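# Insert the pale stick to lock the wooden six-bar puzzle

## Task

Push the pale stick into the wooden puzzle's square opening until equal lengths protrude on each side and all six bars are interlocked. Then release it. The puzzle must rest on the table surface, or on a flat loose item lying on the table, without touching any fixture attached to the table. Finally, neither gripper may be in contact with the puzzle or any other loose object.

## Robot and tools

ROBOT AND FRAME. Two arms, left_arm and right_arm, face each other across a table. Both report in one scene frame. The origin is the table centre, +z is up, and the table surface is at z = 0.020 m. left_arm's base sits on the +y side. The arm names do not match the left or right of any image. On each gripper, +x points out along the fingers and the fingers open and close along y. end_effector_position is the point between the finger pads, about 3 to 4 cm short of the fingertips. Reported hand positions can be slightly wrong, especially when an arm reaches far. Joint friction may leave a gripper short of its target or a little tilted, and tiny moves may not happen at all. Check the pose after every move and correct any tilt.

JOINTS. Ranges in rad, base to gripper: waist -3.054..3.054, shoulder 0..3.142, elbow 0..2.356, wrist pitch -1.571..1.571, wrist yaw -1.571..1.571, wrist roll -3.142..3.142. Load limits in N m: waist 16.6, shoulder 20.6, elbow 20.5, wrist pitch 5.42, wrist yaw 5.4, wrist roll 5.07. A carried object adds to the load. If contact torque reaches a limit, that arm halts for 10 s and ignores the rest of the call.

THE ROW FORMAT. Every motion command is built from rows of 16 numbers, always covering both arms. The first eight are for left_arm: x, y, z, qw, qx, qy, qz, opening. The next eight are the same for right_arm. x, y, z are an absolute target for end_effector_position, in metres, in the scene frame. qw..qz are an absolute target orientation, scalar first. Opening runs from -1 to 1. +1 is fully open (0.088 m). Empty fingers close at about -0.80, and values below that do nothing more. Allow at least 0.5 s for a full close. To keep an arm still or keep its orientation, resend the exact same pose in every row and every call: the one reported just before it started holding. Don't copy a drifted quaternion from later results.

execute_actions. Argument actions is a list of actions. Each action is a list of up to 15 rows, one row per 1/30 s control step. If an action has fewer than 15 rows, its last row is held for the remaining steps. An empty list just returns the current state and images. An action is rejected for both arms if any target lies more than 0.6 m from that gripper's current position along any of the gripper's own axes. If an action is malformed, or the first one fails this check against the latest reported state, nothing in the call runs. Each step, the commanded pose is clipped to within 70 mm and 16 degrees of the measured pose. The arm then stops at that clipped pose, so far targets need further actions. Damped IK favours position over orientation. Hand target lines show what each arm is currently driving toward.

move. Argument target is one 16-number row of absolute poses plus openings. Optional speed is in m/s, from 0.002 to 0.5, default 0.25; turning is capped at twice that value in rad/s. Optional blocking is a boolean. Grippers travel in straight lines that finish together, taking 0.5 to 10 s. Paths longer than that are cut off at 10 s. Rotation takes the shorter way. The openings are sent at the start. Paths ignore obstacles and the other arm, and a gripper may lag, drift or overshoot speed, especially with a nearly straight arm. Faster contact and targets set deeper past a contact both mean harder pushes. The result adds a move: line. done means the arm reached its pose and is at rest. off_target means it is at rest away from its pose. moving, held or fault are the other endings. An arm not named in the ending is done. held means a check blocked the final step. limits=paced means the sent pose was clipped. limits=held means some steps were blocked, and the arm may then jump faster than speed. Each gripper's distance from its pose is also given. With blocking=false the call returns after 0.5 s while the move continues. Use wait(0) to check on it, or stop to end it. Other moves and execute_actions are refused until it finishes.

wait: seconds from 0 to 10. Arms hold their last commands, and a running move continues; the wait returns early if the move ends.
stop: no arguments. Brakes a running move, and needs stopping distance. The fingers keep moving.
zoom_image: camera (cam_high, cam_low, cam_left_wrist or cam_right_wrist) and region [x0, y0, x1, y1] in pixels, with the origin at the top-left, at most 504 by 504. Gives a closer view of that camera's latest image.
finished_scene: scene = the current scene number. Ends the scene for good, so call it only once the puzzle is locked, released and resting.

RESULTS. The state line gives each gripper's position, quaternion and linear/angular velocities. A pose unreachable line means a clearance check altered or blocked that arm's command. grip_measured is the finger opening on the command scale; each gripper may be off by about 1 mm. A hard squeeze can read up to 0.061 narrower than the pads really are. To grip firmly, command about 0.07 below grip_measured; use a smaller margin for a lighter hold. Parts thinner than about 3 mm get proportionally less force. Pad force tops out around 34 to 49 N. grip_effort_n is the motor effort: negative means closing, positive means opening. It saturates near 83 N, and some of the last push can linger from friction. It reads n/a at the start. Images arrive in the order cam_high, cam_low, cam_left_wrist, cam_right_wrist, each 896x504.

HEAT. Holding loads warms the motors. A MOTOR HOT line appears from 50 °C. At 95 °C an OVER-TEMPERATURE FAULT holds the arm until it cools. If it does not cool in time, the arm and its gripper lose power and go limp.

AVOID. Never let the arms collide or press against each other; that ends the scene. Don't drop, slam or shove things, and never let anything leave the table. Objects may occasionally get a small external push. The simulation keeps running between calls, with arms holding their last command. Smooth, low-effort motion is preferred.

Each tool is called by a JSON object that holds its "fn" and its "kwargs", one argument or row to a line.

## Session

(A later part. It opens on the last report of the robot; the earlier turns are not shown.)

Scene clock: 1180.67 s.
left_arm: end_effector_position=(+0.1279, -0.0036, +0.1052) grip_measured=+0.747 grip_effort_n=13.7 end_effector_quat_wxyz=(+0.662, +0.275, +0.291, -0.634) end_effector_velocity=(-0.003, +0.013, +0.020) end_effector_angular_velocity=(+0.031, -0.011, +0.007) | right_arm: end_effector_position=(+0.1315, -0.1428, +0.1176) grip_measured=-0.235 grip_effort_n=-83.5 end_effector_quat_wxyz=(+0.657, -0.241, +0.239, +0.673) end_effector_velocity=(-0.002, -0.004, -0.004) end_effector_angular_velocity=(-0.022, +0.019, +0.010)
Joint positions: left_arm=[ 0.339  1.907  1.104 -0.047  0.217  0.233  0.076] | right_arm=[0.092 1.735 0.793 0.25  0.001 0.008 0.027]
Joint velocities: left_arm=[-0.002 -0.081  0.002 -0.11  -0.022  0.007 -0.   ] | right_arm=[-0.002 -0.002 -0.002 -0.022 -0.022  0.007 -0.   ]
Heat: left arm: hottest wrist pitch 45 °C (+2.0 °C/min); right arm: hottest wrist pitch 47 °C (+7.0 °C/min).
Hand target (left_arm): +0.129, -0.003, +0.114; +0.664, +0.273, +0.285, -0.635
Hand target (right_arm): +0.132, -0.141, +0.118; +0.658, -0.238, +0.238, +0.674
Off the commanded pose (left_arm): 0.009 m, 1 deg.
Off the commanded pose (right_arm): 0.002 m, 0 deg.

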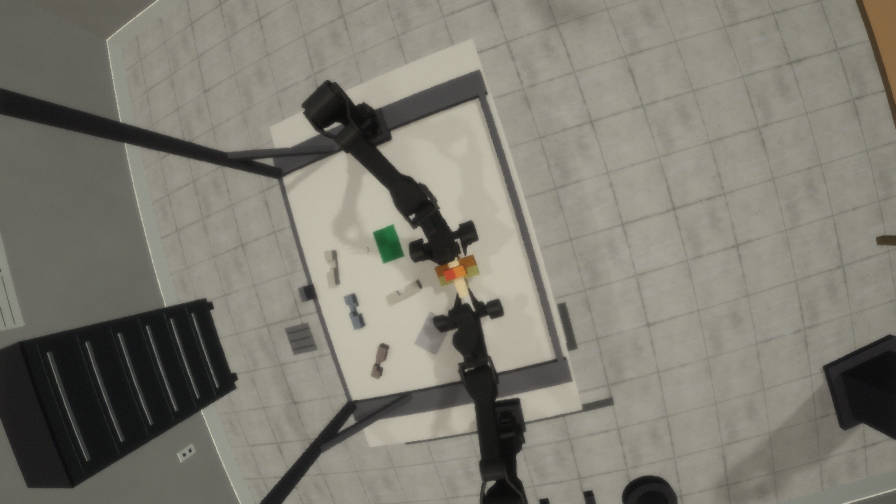

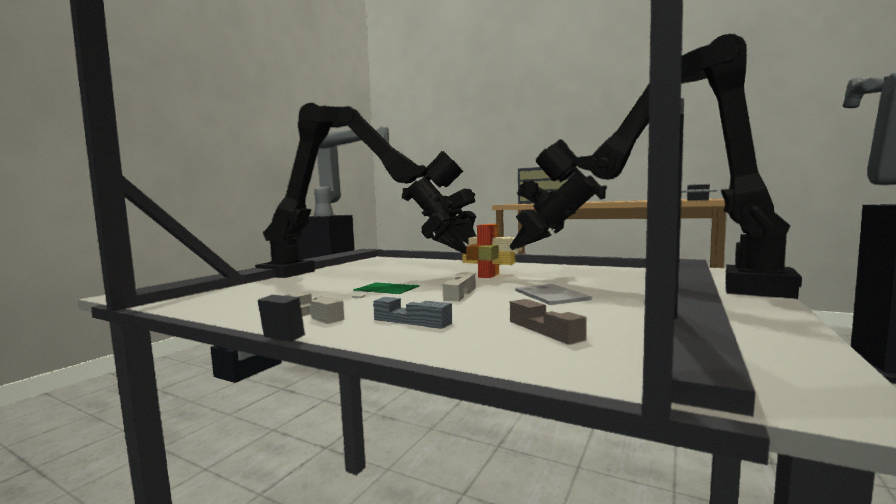

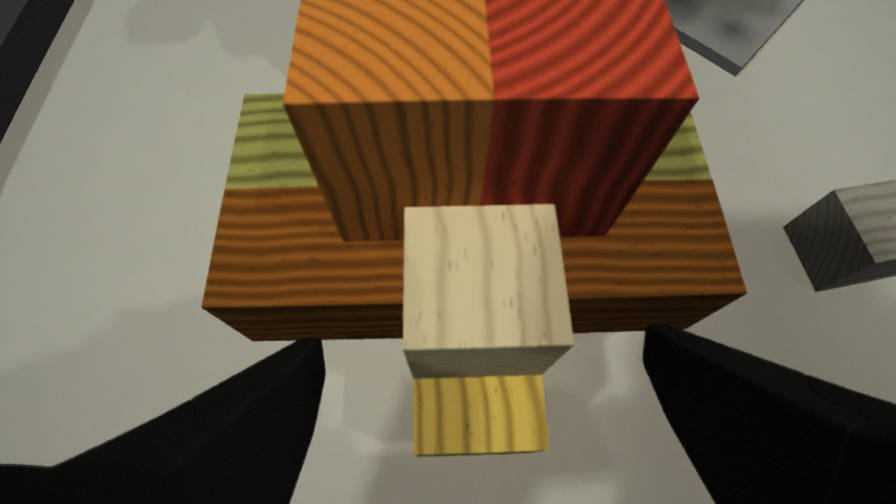

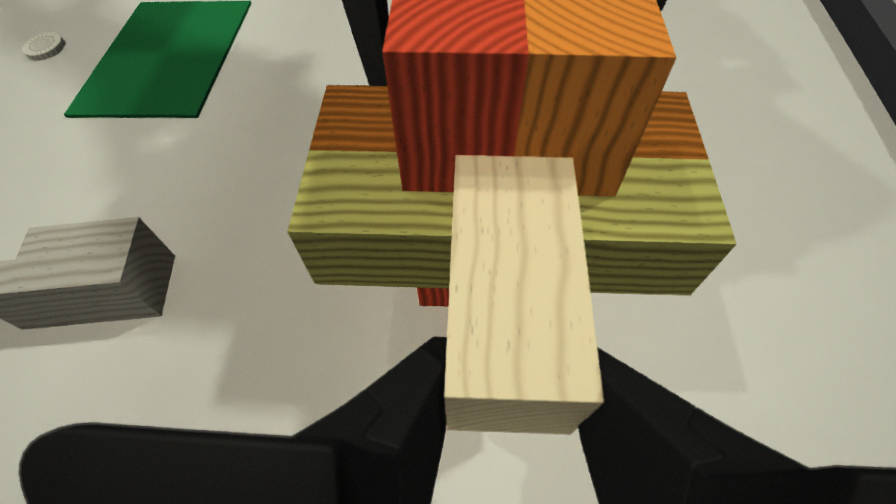

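{"fn": "execute_actions", "kwargs": {
  "actions": [
    [[0.1287,-0.0024,0.1140,0.66370,0.27297,0.28514,-0.63535,0.75,0.1318,-0.1412,0.1180,0.6579,-0.2385,0.2382,0.6735,-0.30]]
  ]
}}

{"fn": "zoom_image", "kwargs": {
  "camera": "cam_low",
  "region": [450, 215, 540, 280]
}}

Scene clock: 1182.77 s.
left_arm: end_effector_position=(+0.1277, -0.0025, +0.1068) grip_measured=+0.747 grip_effort_n=13.7 end_effector_quat_wxyz=(+0.661, +0.275, +0.292, -0.633) end_effector_velocity=(-0.001, +0.002, -0.001) end_effector_angular_velocity=(+0.009, +0.002, +0.008) | right_arm: end_effector_position=(+0.1315, -0.1428, +0.1176) grip_measured=-0.235 grip_effort_n=-83.5 end_effector_quat_wxyz=(+0.657, -0.241, +0.239, +0.673) end_effector_velocity=(+0.000, -0.004, -0.004) end_effector_angular_velocity=(-0.022, -0.002, +0.008)
Joint positions: left_arm=[ 0.339  1.9    1.104 -0.056  0.217  0.234  0.076] | right_arm=[0.092 1.735 0.793 0.25  0.001 0.008 0.027]
Joint velocities: left_arm=[-0.002 -0.002 -0.002 -0.007 -0.007 -0.007  0.   ] | right_arm=[-0.002 -0.002 -0.002 -0.022 -0.007 -0.007 -0.   ]
Heat: left arm: hottest wrist pitch 44 °C (+1.0 °C/min); right arm: hottest wrist pitch 47 °C (+6.0 °C/min).
Hand target (left_arm): +0.129, -0.003, +0.114; +0.664, +0.273, +0.285, -0.635
Hand target (right_arm): +0.132, -0.141, +0.118; +0.658, -0.239, +0.238, +0.673
Off the commanded pose (left_arm): 0.007 m, 1 deg.
Off the commanded pose (right_arm): 0.002 m, 0 deg.

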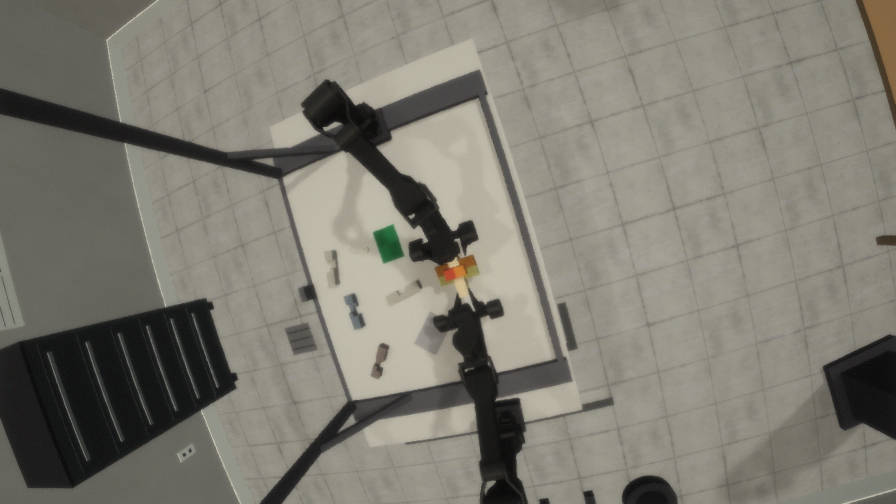

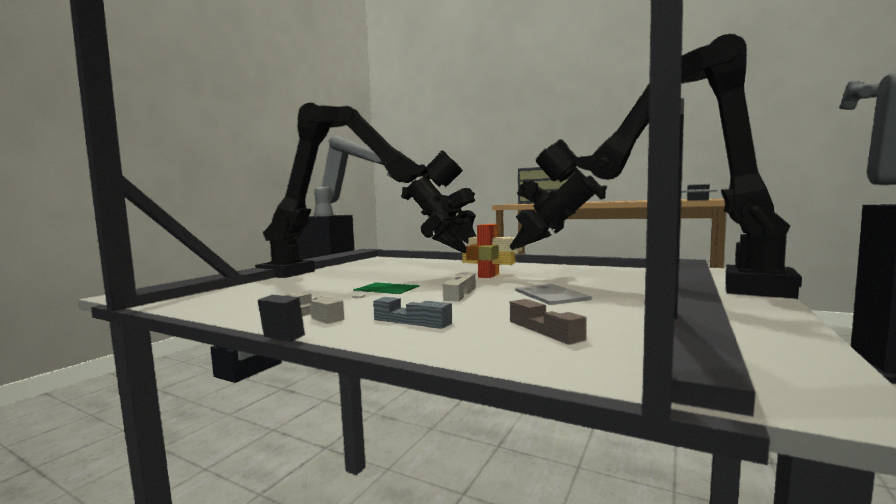

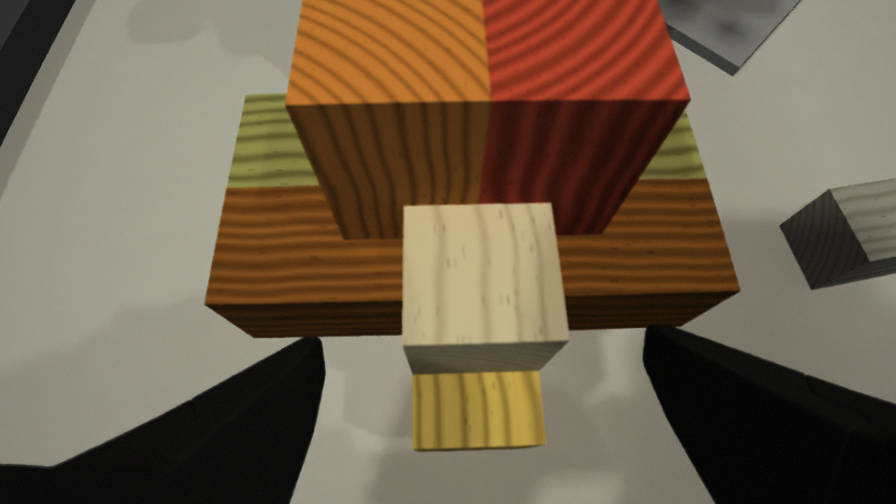

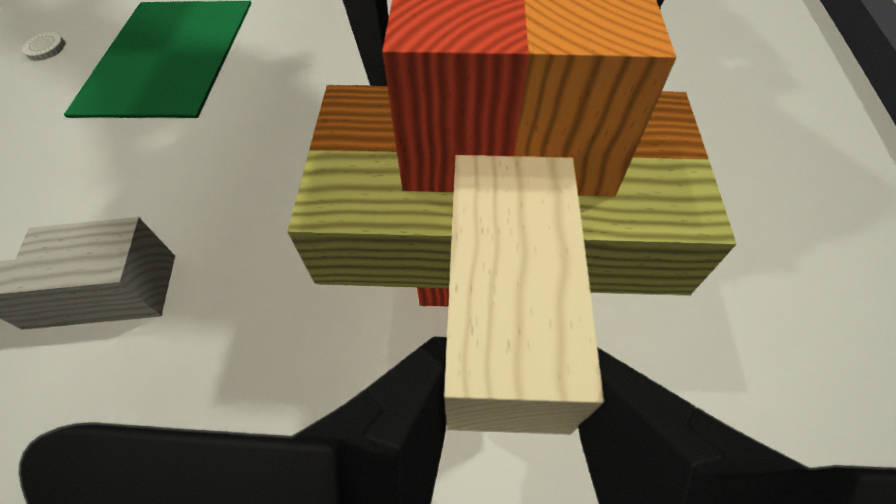

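Region (450, 215, 540, 280) of cam_low's 896x504 image, scaled by 5.600, with more detail than that image has.

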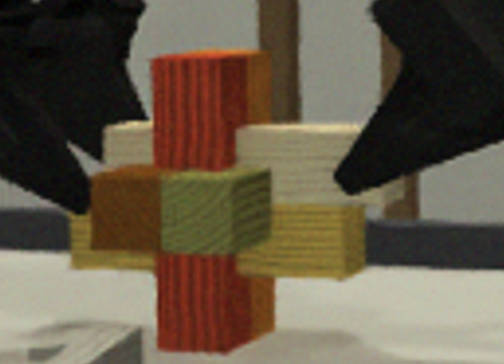

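{"fn": "execute_actions", "kwargs": {
  "actions": [
    [[0.1287,-0.0030,0.1143,0.66370,0.27297,0.28514,-0.63535,0.75,0.1318,-0.1412,0.1180,0.6579,-0.2385,0.2382,0.6735,-0.30],[0.1287,-0.0037,0.1146,0.66370,0.27297,0.28514,-0.63535,0.75,0.1318,-0.1412,0.1180,0.6579,-0.2385,0.2382,0.6735,-0.30],[0.1287,-0.0044,0.1149,0.66370,0.27297,0.28514,-0.63535,0.75,0.1318,-0.1412,0.1180,0.6579,-0.2385,0.2382,0.6735,-0.30],[0.1287,-0.0051,0.1152,0.66370,0.27297,0.28514,-0.63535,0.75,0.1318,-0.1412,0.1180,0.6579,-0.2385,0.2382,0.6735,-0.30],[0.1287,-0.0058,0.1155,0.66370,0.27297,0.28514,-0.63535,0.75,0.1318,-0.1412,0.1180,0.6579,-0.2385,0.2382,0.6735,-0.30],[0.1287,-0.0065,0.1155,0.66370,0.27297,0.28514,-0.63535,0.75,0.1318,-0.1412,0.1180,0.6579,-0.2385,0.2382,0.6735,-0.30],[0.1287,-0.0072,0.1155,0.66370,0.27297,0.28514,-0.63535,0.75,0.1318,-0.1412,0.1180,0.6579,-0.2385,0.2382,0.6735,-0.30],[0.1287,-0.0079,0.1155,0.66370,0.27297,0.28514,-0.63535,0.75,0.1318,-0.1412,0.1180,0.6579,-0.2385,0.2382,0.6735,-0.30],[0.1287,-0.0085,0.1155,0.66370,0.27297,0.28514,-0.63535,0.75,0.1318,-0.1412,0.1180,0.6579,-0.2385,0.2382,0.6735,-0.30],[0.1287,-0.0090,0.1155,0.66370,0.27297,0.28514,-0.63535,0.75,0.1318,-0.1412,0.1180,0.6579,-0.2385,0.2382,0.6735,-0.30]],
    [[0.1287,-0.0090,0.1155,0.66370,0.27297,0.28514,-0.63535,0.75,0.1318,-0.1412,0.1180,0.6579,-0.2385,0.2382,0.6735,-0.30]]
  ]
}}

{"fn": "zoom_image", "kwargs": {
  "camera": "cam_low",
  "region": [450, 215, 540, 280]
}}

Scene clock: 1199.27 s.
left_arm: end_effector_position=(+0.1289, -0.0062, +0.1123) grip_measured=+0.747 grip_effort_n=13.7 end_effector_quat_wxyz=(+0.663, +0.274, +0.289, -0.634) end_effector_velocity=(+0.000, -0.001, +0.001) end_effector_angular_velocity=(-0.005, -0.003, +0.008) | right_arm: end_effector_position=(+0.1315, -0.1428, +0.1176) grip_measured=-0.235 grip_effort_n=-83.5 end_effector_quat_wxyz=(+0.657, -0.241, +0.239, +0.673) end_effector_velocity=(-0.000, -0.002, -0.001) end_effector_angular_velocity=(-0.007, -0.001, +0.008)
Joint positions: left_arm=[ 0.339  1.9    1.124 -0.069  0.217  0.234  0.076] | right_arm=[0.092 1.735 0.793 0.25  0.001 0.008 0.027]
Joint velocities: left_arm=[-0.002 -0.002 -0.002  0.007 -0.007 -0.007 -0.   ] | right_arm=[-0.002 -0.002 -0.002 -0.007 -0.007 -0.007  0.   ]
Heat: left arm: hottest wrist pitch 42 °C (-2.0 °C/min); right arm: hottest wrist pitch 45 °C (+3.0 °C/min).
Hand target (left_arm): +0.129, -0.009, +0.115; +0.664, +0.273, +0.285, -0.635
Hand target (right_arm): +0.132, -0.141, +0.118; +0.658, -0.239, +0.238, +0.673
Off the commanded pose (left_arm): 0.004 m, 0 deg.
Off the commanded pose (right_arm): 0.002 m, 0 deg.

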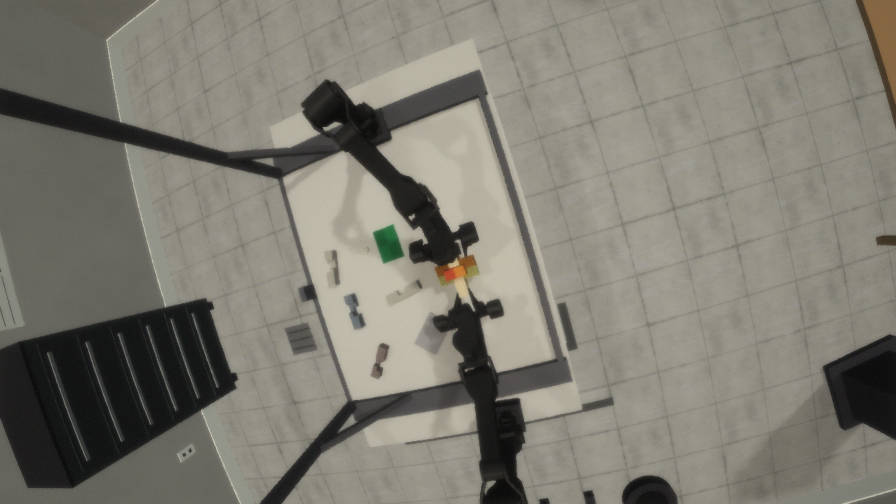

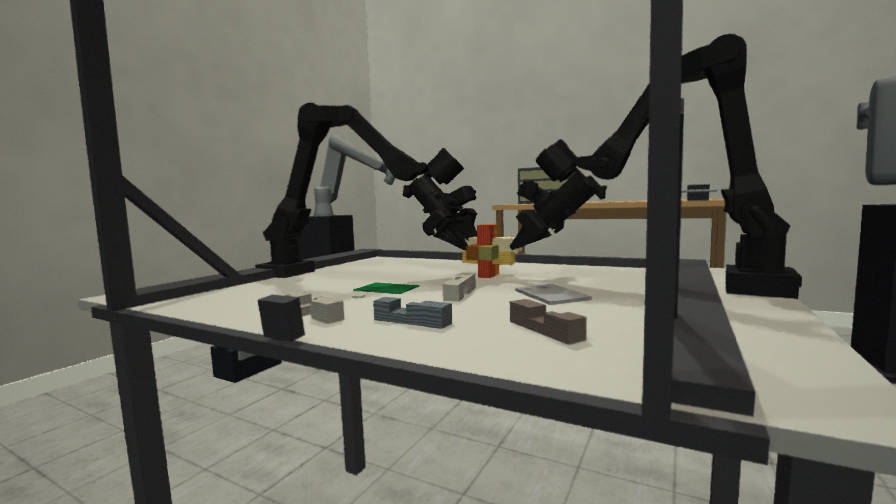

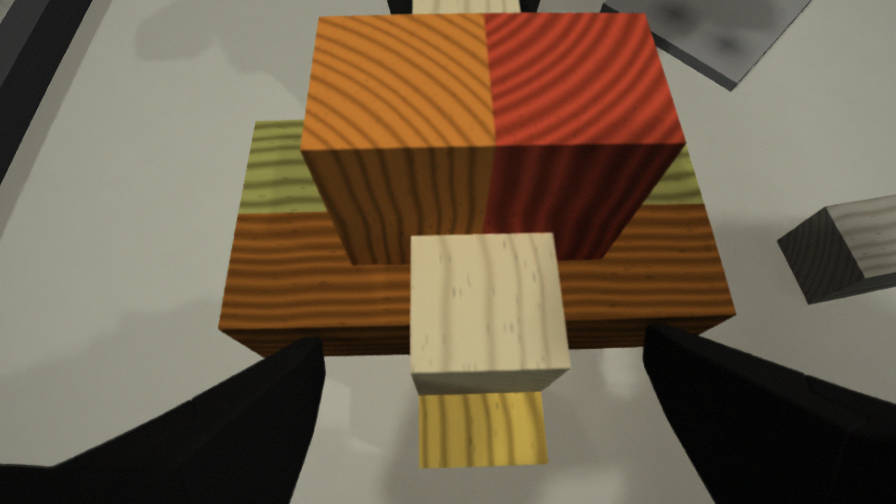

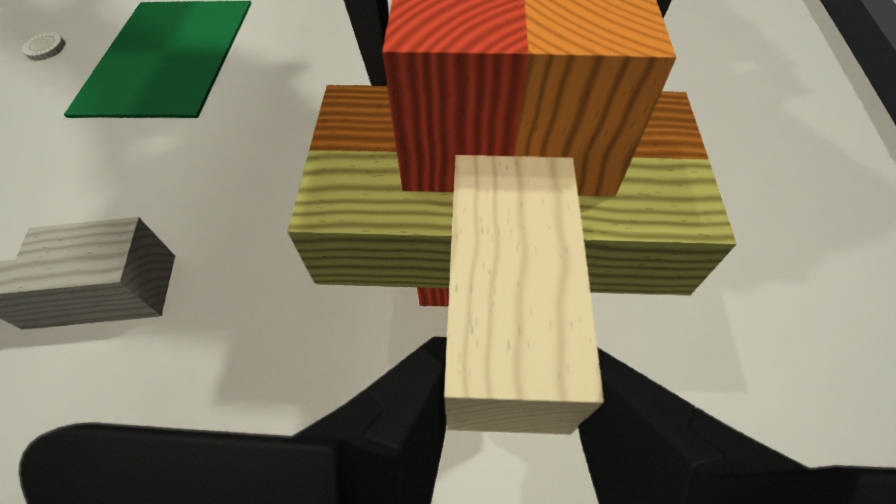

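Region (450, 215, 540, 280) of cam_low's 896x504 image, scaled by 5.600, with more detail than that image has.

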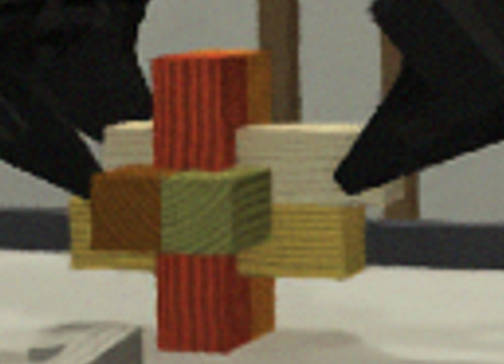

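{"fn": "execute_actions", "kwargs": {
  "actions": [
    [[0.1287,-0.0095,0.1152,0.66370,0.27297,0.28514,-0.63535,0.75,0.1318,-0.1412,0.1180,0.6579,-0.2385,0.2382,0.6735,-0.30],[0.1287,-0.0100,0.1149,0.66370,0.27297,0.28514,-0.63535,0.75,0.1318,-0.1412,0.1180,0.6579,-0.2385,0.2382,0.6735,-0.30],[0.1287,-0.0105,0.1146,0.66370,0.27297,0.28514,-0.63535,0.75,0.1318,-0.1412,0.1180,0.6579,-0.2385,0.2382,0.6735,-0.30],[0.1287,-0.0110,0.1143,0.66370,0.27297,0.28514,-0.63535,0.75,0.1318,-0.1412,0.1180,0.6579,-0.2385,0.2382,0.6735,-0.30],[0.1287,-0.0115,0.1140,0.66370,0.27297,0.28514,-0.63535,0.75,0.1318,-0.1412,0.1180,0.6579,-0.2385,0.2382,0.6735,-0.30],[0.1287,-0.0120,0.1138,0.66370,0.27297,0.28514,-0.63535,0.75,0.1318,-0.1412,0.1180,0.6579,-0.2385,0.2382,0.6735,-0.30],[0.1287,-0.0125,0.1136,0.66370,0.27297,0.28514,-0.63535,0.75,0.1318,-0.1412,0.1180,0.6579,-0.2385,0.2382,0.6735,-0.30],[0.1287,-0.0130,0.1135,0.66370,0.27297,0.28514,-0.63535,0.75,0.1318,-0.1412,0.1180,0.6579,-0.2385,0.2382,0.6735,-0.30]],
    [[0.1287,-0.0130,0.1135,0.66370,0.27297,0.28514,-0.63535,0.75,0.1318,-0.1409,0.1180,0.6579,-0.2385,0.2382,0.6735,-0.30],[0.1287,-0.0130,0.1135,0.66370,0.27297,0.28514,-0.63535,0.75,0.1318,-0.1406,0.1180,0.6579,-0.2385,0.2382,0.6735,-0.30],[0.1287,-0.0130,0.1135,0.66370,0.27297,0.28514,-0.63535,0.75,0.1318,-0.1403,0.1180,0.6579,-0.2385,0.2382,0.6735,-0.30],[0.1287,-0.0130,0.1135,0.66370,0.27297,0.28514,-0.63535,0.75,0.1318,-0.1400,0.1180,0.6579,-0.2385,0.2382,0.6735,-0.30],[0.1287,-0.0130,0.1135,0.66370,0.27297,0.28514,-0.63535,0.75,0.1318,-0.1397,0.1180,0.6579,-0.2385,0.2382,0.6735,-0.30],[0.1287,-0.0130,0.1135,0.66370,0.27297,0.28514,-0.63535,0.75,0.1318,-0.1394,0.1180,0.6579,-0.2385,0.2382,0.6735,-0.30],[0.1287,-0.0130,0.1135,0.66370,0.27297,0.28514,-0.63535,0.75,0.1318,-0.1391,0.1180,0.6579,-0.2385,0.2382,0.6735,-0.30],[0.1287,-0.0130,0.1135,0.66370,0.27297,0.28514,-0.63535,0.75,0.1318,-0.1388,0.1180,0.6579,-0.2385,0.2382,0.6735,-0.30],[0.1287,-0.0130,0.1135,0.66370,0.27297,0.28514,-0.63535,0.75,0.1318,-0.1385,0.1180,0.6579,-0.2385,0.2382,0.6735,-0.30],[0.1287,-0.0130,0.1135,0.66370,0.27297,0.28514,-0.63535,0.75,0.1318,-0.1382,0.1180,0.6579,-0.2385,0.2382,0.6735,-0.30],[0.1287,-0.0130,0.1135,0.66370,0.27297,0.28514,-0.63535,0.75,0.1318,-0.1379,0.1180,0.6579,-0.2385,0.2382,0.6735,-0.30],[0.1287,-0.0130,0.1135,0.66370,0.27297,0.28514,-0.63535,0.75,0.1318,-0.1376,0.1180,0.6579,-0.2385,0.2382,0.6735,-0.30],[0.1287,-0.0130,0.1135,0.66370,0.27297,0.28514,-0.63535,0.75,0.1318,-0.1373,0.1180,0.6579,-0.2385,0.2382,0.6735,-0.30],[0.1287,-0.0130,0.1135,0.66370,0.27297,0.28514,-0.63535,0.75,0.1318,-0.1370,0.1180,0.6579,-0.2385,0.2382,0.6735,-0.30],[0.1287,-0.0130,0.1135,0.66370,0.27297,0.28514,-0.63535,0.75,0.1318,-0.1367,0.1180,0.6579,-0.2385,0.2382,0.6735,-0.30]]
  ]
}}

{"fn": "zoom_image", "kwargs": {
  "camera": "cam_low",
  "region": [450, 215, 540, 280]
}}

Scene clock: 1220.67 s.
left_arm: end_effector_position=(+0.1287, -0.0074, +0.1136) grip_measured=+0.747 grip_effort_n=13.3 end_effector_quat_wxyz=(+0.663, +0.274, +0.287, -0.635) end_effector_velocity=(-0.001, +0.002, -0.001) end_effector_angular_velocity=(+0.009, +0.002, +0.008) | right_arm: end_effector_position=(+0.1315, -0.1427, +0.1170) grip_measured=-0.235 grip_effort_n=-83.5 end_effector_quat_wxyz=(+0.657, -0.241, +0.240, +0.673) end_effector_velocity=(-0.000, -0.000, -0.006) end_effector_angular_velocity=(-0.027, +0.010, -0.001)
Joint positions: left_arm=[ 0.337  1.901  1.129 -0.071  0.216  0.234  0.076] | right_arm=[0.092 1.737 0.793 0.25  0.001 0.008 0.027]
Joint velocities: left_arm=[-0.002 -0.002 -0.002 -0.007 -0.007 -0.007  0.   ] | right_arm=[-0.002  0.017  0.012 -0.022 -0.007  0.007 -0.   ]
Heat: left arm: hottest elbow 42 °C (-2.0 °C/min); right arm: hottest wrist pitch 44 °C (-1.0 °C/min).
Hand target (left_arm): +0.129, -0.013, +0.113; +0.664, +0.273, +0.285, -0.635
Hand target (right_arm): +0.132, -0.137, +0.118; +0.658, -0.238, +0.238, +0.674
Off the commanded pose (left_arm): 0.006 m, 0 deg.
Off the commanded pose (right_arm): 0.006 m, 0 deg.

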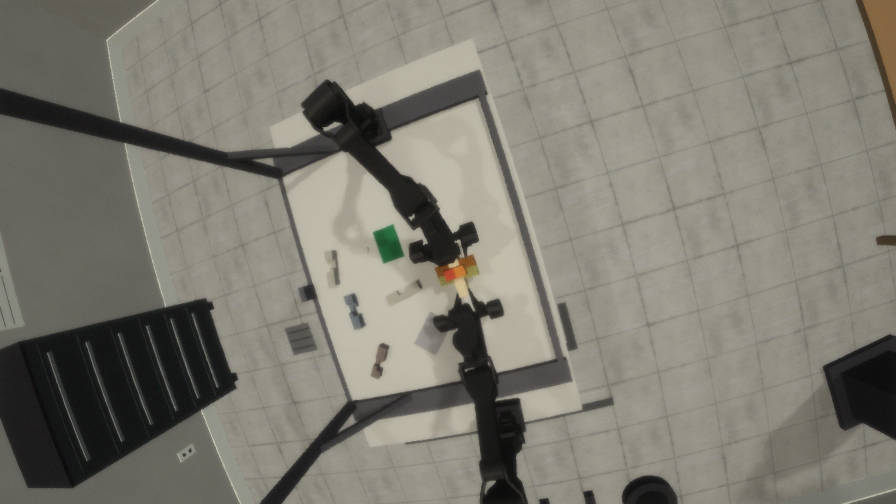

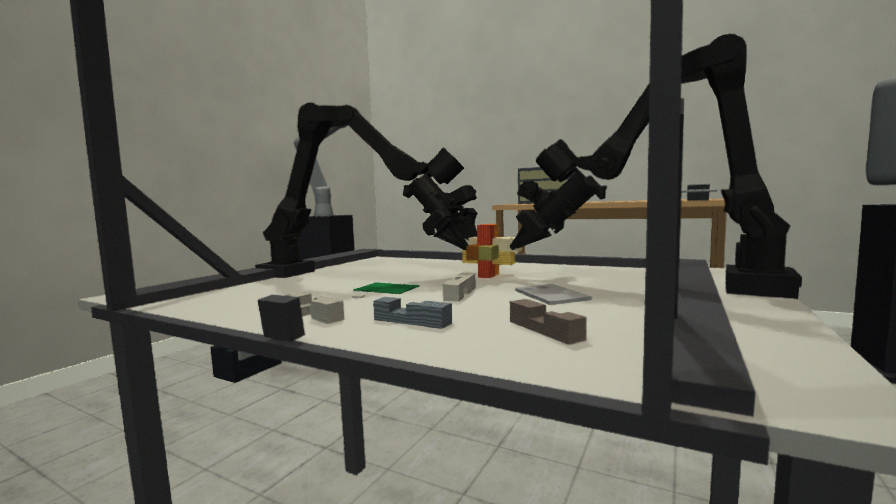

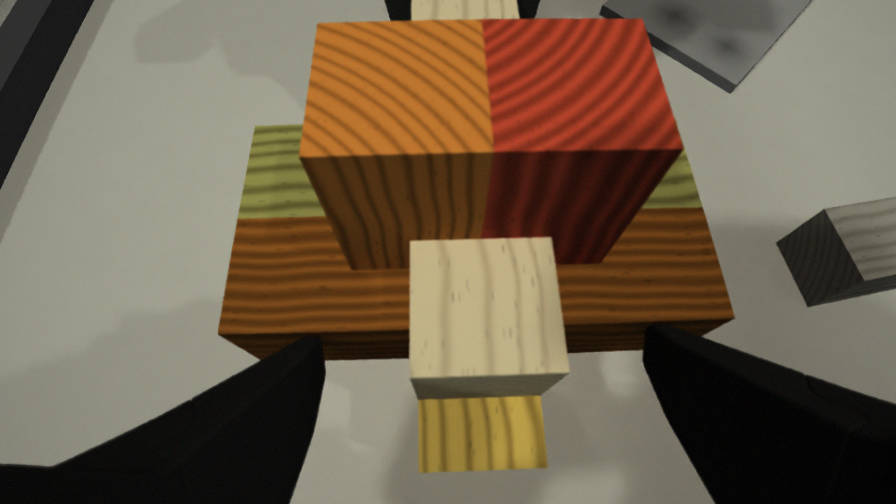

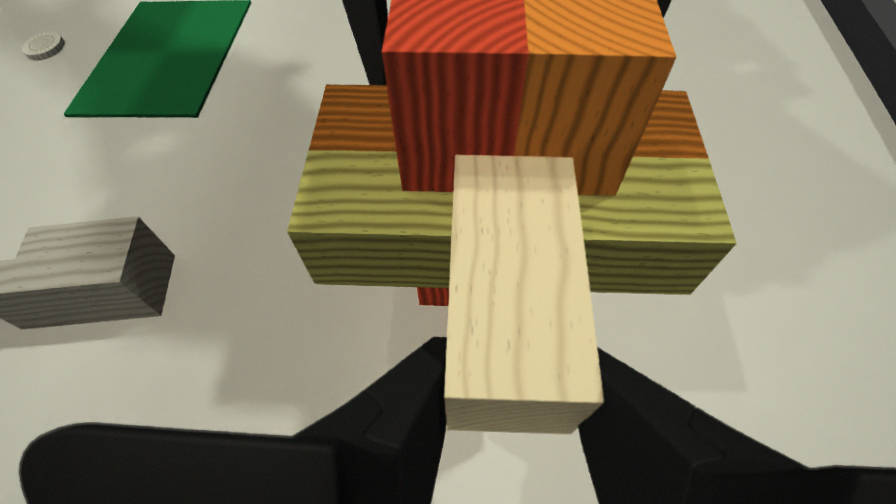

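Region (450, 215, 540, 280) of cam_low's 896x504 image, scaled by 5.600, with more detail than that image has.

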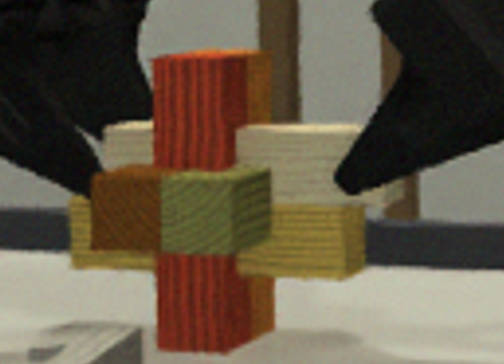

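{"fn": "execute_actions", "kwargs": {
  "actions": [
    [[0.1287,-0.0130,0.1130,0.66370,0.27297,0.28514,-0.63535,0.75,0.1318,-0.1367,0.1185,0.6579,-0.2385,0.2382,0.6735,-0.30],[0.1287,-0.0131,0.1126,0.66370,0.27297,0.28514,-0.63535,0.75,0.1318,-0.1367,0.1190,0.6579,-0.2385,0.2382,0.6735,-0.30],[0.1287,-0.0132,0.1122,0.66370,0.27297,0.28514,-0.63535,0.75,0.1318,-0.1365,0.1194,0.6579,-0.2385,0.2382,0.6735,-0.30],[0.1287,-0.0133,0.1118,0.66370,0.27297,0.28514,-0.63535,0.75,0.1318,-0.1363,0.1197,0.6579,-0.2385,0.2382,0.6735,-0.30],[0.1287,-0.0134,0.1115,0.66370,0.27297,0.28514,-0.63535,0.75,0.1318,-0.1361,0.1199,0.6579,-0.2385,0.2382,0.6735,-0.30],[0.1287,-0.0134,0.1115,0.66370,0.27297,0.28514,-0.63535,0.75,0.1318,-0.1358,0.1200,0.6579,-0.2385,0.2382,0.6735,-0.30],[0.1287,-0.0134,0.1115,0.66370,0.27297,0.28514,-0.63535,0.75,0.1318,-0.1355,0.1200,0.6579,-0.2385,0.2382,0.6735,-0.30],[0.1287,-0.0134,0.1115,0.66370,0.27297,0.28514,-0.63535,0.75,0.1318,-0.1352,0.1200,0.6579,-0.2385,0.2382,0.6735,-0.30],[0.1287,-0.0134,0.1115,0.66370,0.27297,0.28514,-0.63535,0.75,0.1318,-0.1349,0.1200,0.6579,-0.2385,0.2382,0.6735,-0.30],[0.1287,-0.0134,0.1115,0.66370,0.27297,0.28514,-0.63535,0.75,0.1318,-0.1346,0.1200,0.6579,-0.2385,0.2382,0.6735,-0.30],[0.1287,-0.0134,0.1115,0.66370,0.27297,0.28514,-0.63535,0.75,0.1317,-0.1343,0.1200,0.6579,-0.2385,0.2382,0.6735,-0.30],[0.1287,-0.0134,0.1115,0.66370,0.27297,0.28514,-0.63535,0.75,0.1317,-0.1340,0.1200,0.6579,-0.2385,0.2382,0.6735,-0.30]],
    [[0.1287,-0.0134,0.1115,0.66370,0.27297,0.28514,-0.63535,0.75,0.1317,-0.1340,0.1200,0.6579,-0.2385,0.2382,0.6735,-0.30]]
  ]
}}

{"fn": "zoom_image", "kwargs": {
  "camera": "cam_low",
  "region": [450, 215, 540, 280]
}}

Scene clock: 1234.30 s.
left_arm: end_effector_position=(+0.1287, -0.0074, +0.1131) grip_measured=+0.747 grip_effort_n=13.7 end_effector_quat_wxyz=(+0.663, +0.274, +0.288, -0.634) end_effector_velocity=(+0.000, -0.001, +0.001) end_effector_angular_velocity=(-0.006, +0.007, +0.018) | right_arm: end_effector_position=(+0.1315, -0.1413, +0.1174) grip_measured=-0.235 grip_effort_n=-83.5 end_effector_quat_wxyz=(+0.657, -0.243, +0.242, +0.672) end_effector_velocity=(+0.000, +0.000, +0.001) end_effector_angular_velocity=(+0.008, -0.010, +0.002)
Joint positions: left_arm=[ 0.337  1.902  1.129 -0.071  0.216  0.234  0.076] | right_arm=[0.092 1.74  0.805 0.235 0.001 0.008 0.027]
Joint velocities: left_arm=[-0.002 -0.002 -0.002  0.007 -0.007 -0.022 -0.   ] | right_arm=[ 0.002 -0.002 -0.002  0.007  0.007 -0.007 -0.   ]
Heat: left arm: hottest elbow 43 °C (-1.0 °C/min); right arm: hottest wrist pitch 43 °C (-4.1 °C/min).
Hand target (left_arm): +0.129, -0.013, +0.111; +0.664, +0.273, +0.285, -0.635
Hand target (right_arm): +0.132, -0.134, +0.120; +0.658, -0.239, +0.238, +0.673
Off the commanded pose (left_arm): 0.006 m, 0 deg.
Off the commanded pose (right_arm): 0.008 m, 1 deg.

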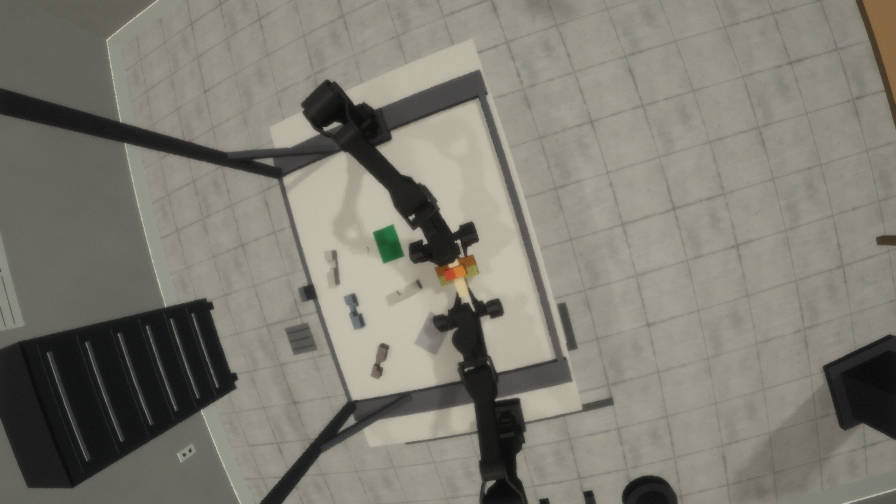

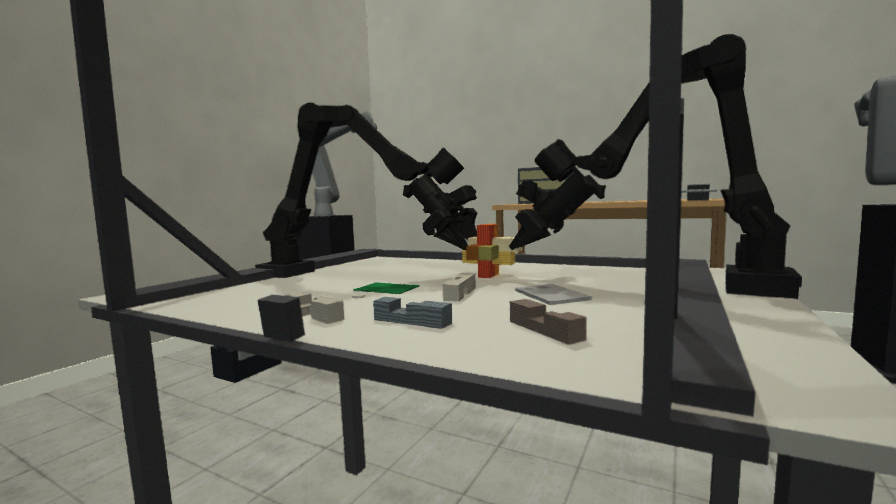

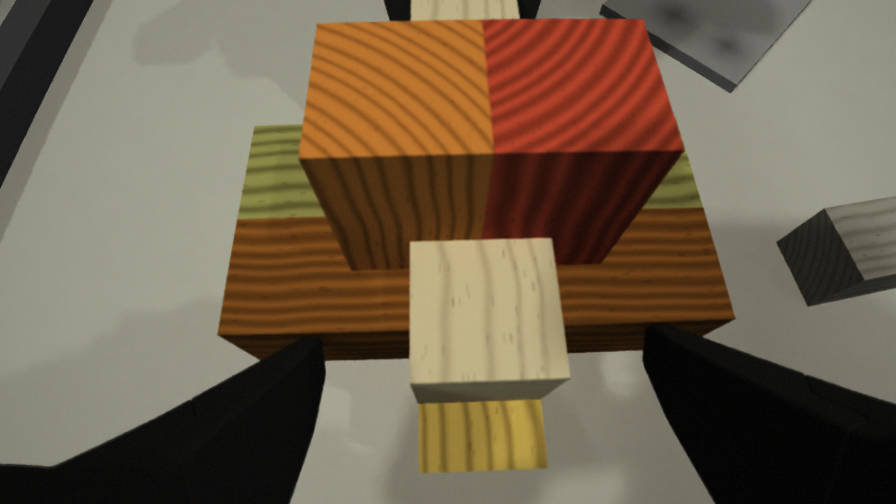

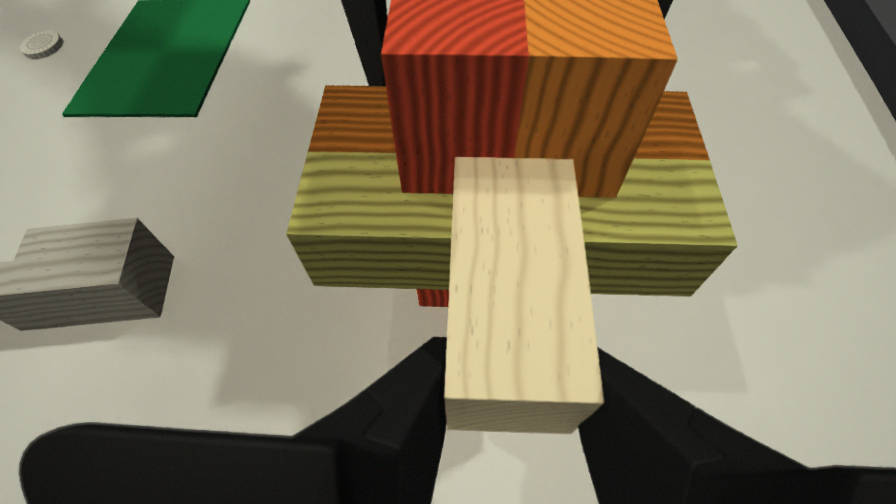

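Region (450, 215, 540, 280) of cam_low's 896x504 image, scaled by 5.600, with more detail than that image has.

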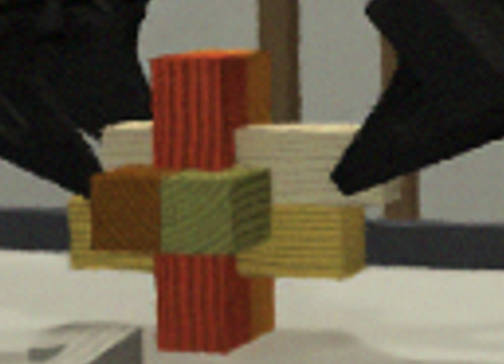

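{"fn": "execute_actions", "kwargs": {
  "actions": [
    [[0.1287,-0.0134,0.1115,0.66370,0.27297,0.28514,-0.63535,0.75,0.1317,-0.1339,0.1204,0.6581,-0.2379,0.2376,0.6737,-0.30],[0.1287,-0.0134,0.1115,0.66370,0.27297,0.28514,-0.63535,0.75,0.1317,-0.1338,0.1208,0.6583,-0.2373,0.2371,0.6739,-0.30],[0.1287,-0.0134,0.1115,0.66370,0.27297,0.28514,-0.63535,0.75,0.1317,-0.1337,0.1211,0.6585,-0.2367,0.2365,0.6741,-0.30],[0.1287,-0.0134,0.1115,0.66370,0.27297,0.28514,-0.63535,0.75,0.1317,-0.1336,0.1214,0.6587,-0.2361,0.2359,0.6743,-0.30],[0.1287,-0.0134,0.1115,0.66370,0.27297,0.28514,-0.63535,0.75,0.1317,-0.1335,0.1217,0.6589,-0.2355,0.2353,0.6745,-0.30],[0.1287,-0.0134,0.1115,0.66370,0.27297,0.28514,-0.63535,0.75,0.1317,-0.1334,0.1220,0.6591,-0.2350,0.2347,0.6747,-0.30]]
  ]
}}

Scene clock: 1279.73 s.
left_arm: end_effector_position=(+0.1287, -0.0074, +0.1131) grip_measured=+0.747 grip_effort_n=13.7 end_effector_quat_wxyz=(+0.663, +0.274, +0.288, -0.634) end_effector_velocity=(-0.001, +0.002, -0.001) end_effector_angular_velocity=(+0.009, -0.008, -0.003) | right_arm: end_effector_position=(+0.1315, -0.1408, +0.1179) grip_measured=-0.235 grip_effort_n=-83.5 end_effector_quat_wxyz=(+0.657, -0.242, +0.241, +0.672) end_effector_velocity=(-0.000, +0.000, +0.003) end_effector_angular_velocity=(+0.002, -0.001, +0.008)
Joint positions: left_arm=[ 0.337  1.902  1.129 -0.07   0.216  0.234  0.076] | right_arm=[0.092 1.74  0.805 0.238 0.001 0.008 0.027]
Joint velocities: left_arm=[-0.002 -0.002 -0.002 -0.007 -0.007  0.007 -0.   ] | right_arm=[-0.002 -0.007  0.002 -0.007 -0.007 -0.007 -0.   ]
Heat: left arm: hottest wrist pitch 45 °C (+3.0 °C/min); right arm: hottest elbow 43 °C (-1.0 °C/min).
Hand target (left_arm): +0.129, -0.013, +0.112; +0.664, +0.273, +0.285, -0.635
Hand target (right_arm): +0.132, -0.134, +0.122; +0.659, -0.235, +0.235, +0.675
Off the commanded pose (left_arm): 0.006 m, 0 deg.
Off the commanded pose (right_arm): 0.008 m, 1 deg.

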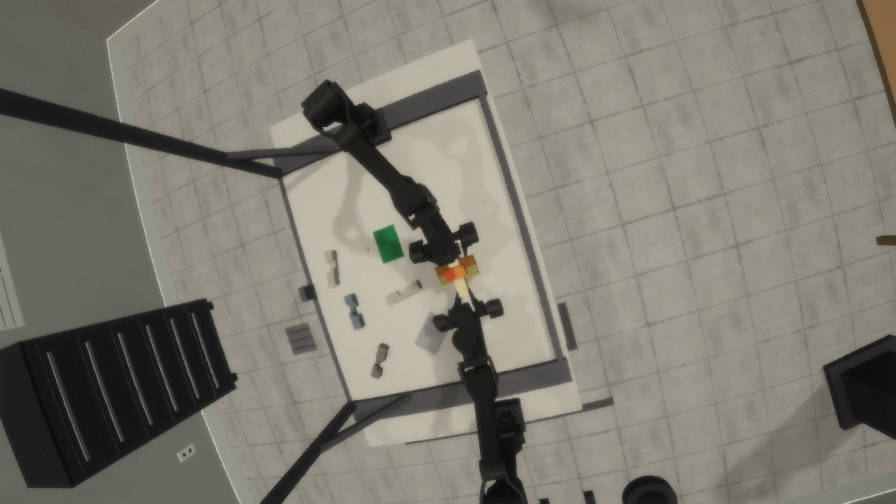

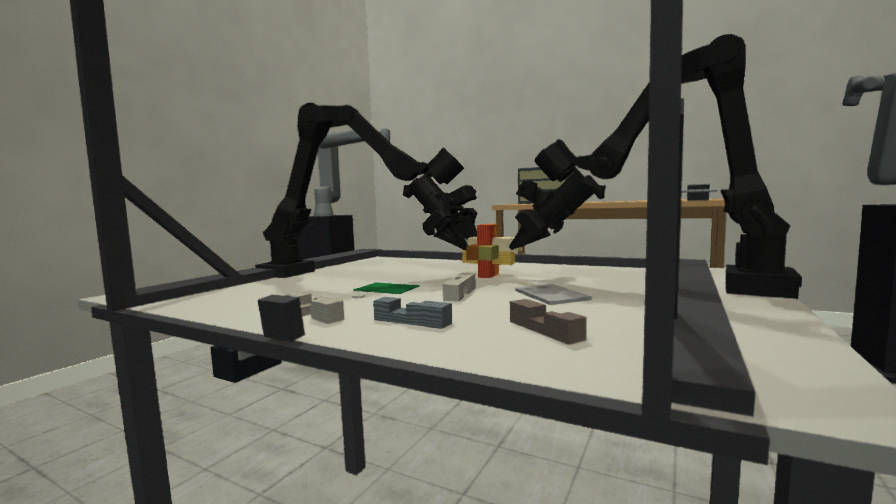

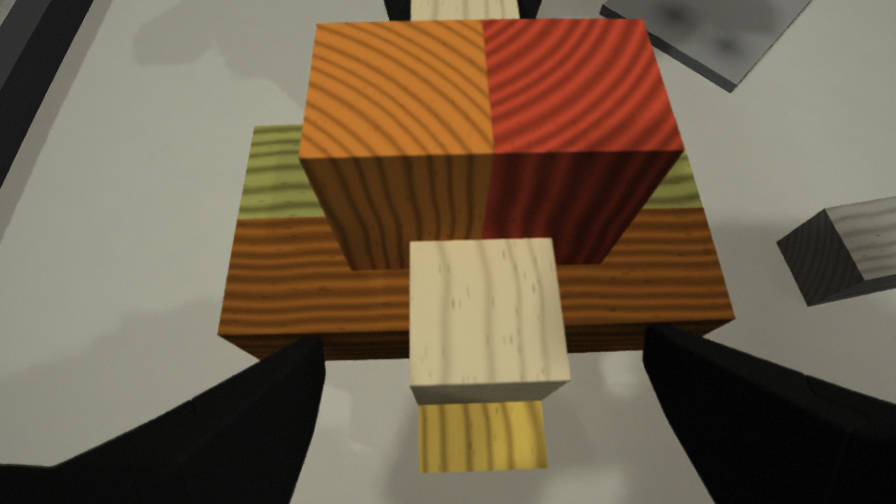

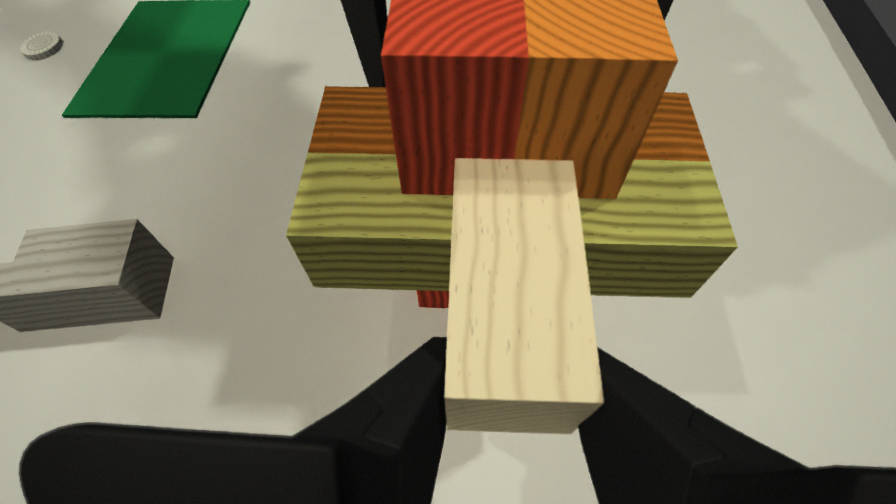

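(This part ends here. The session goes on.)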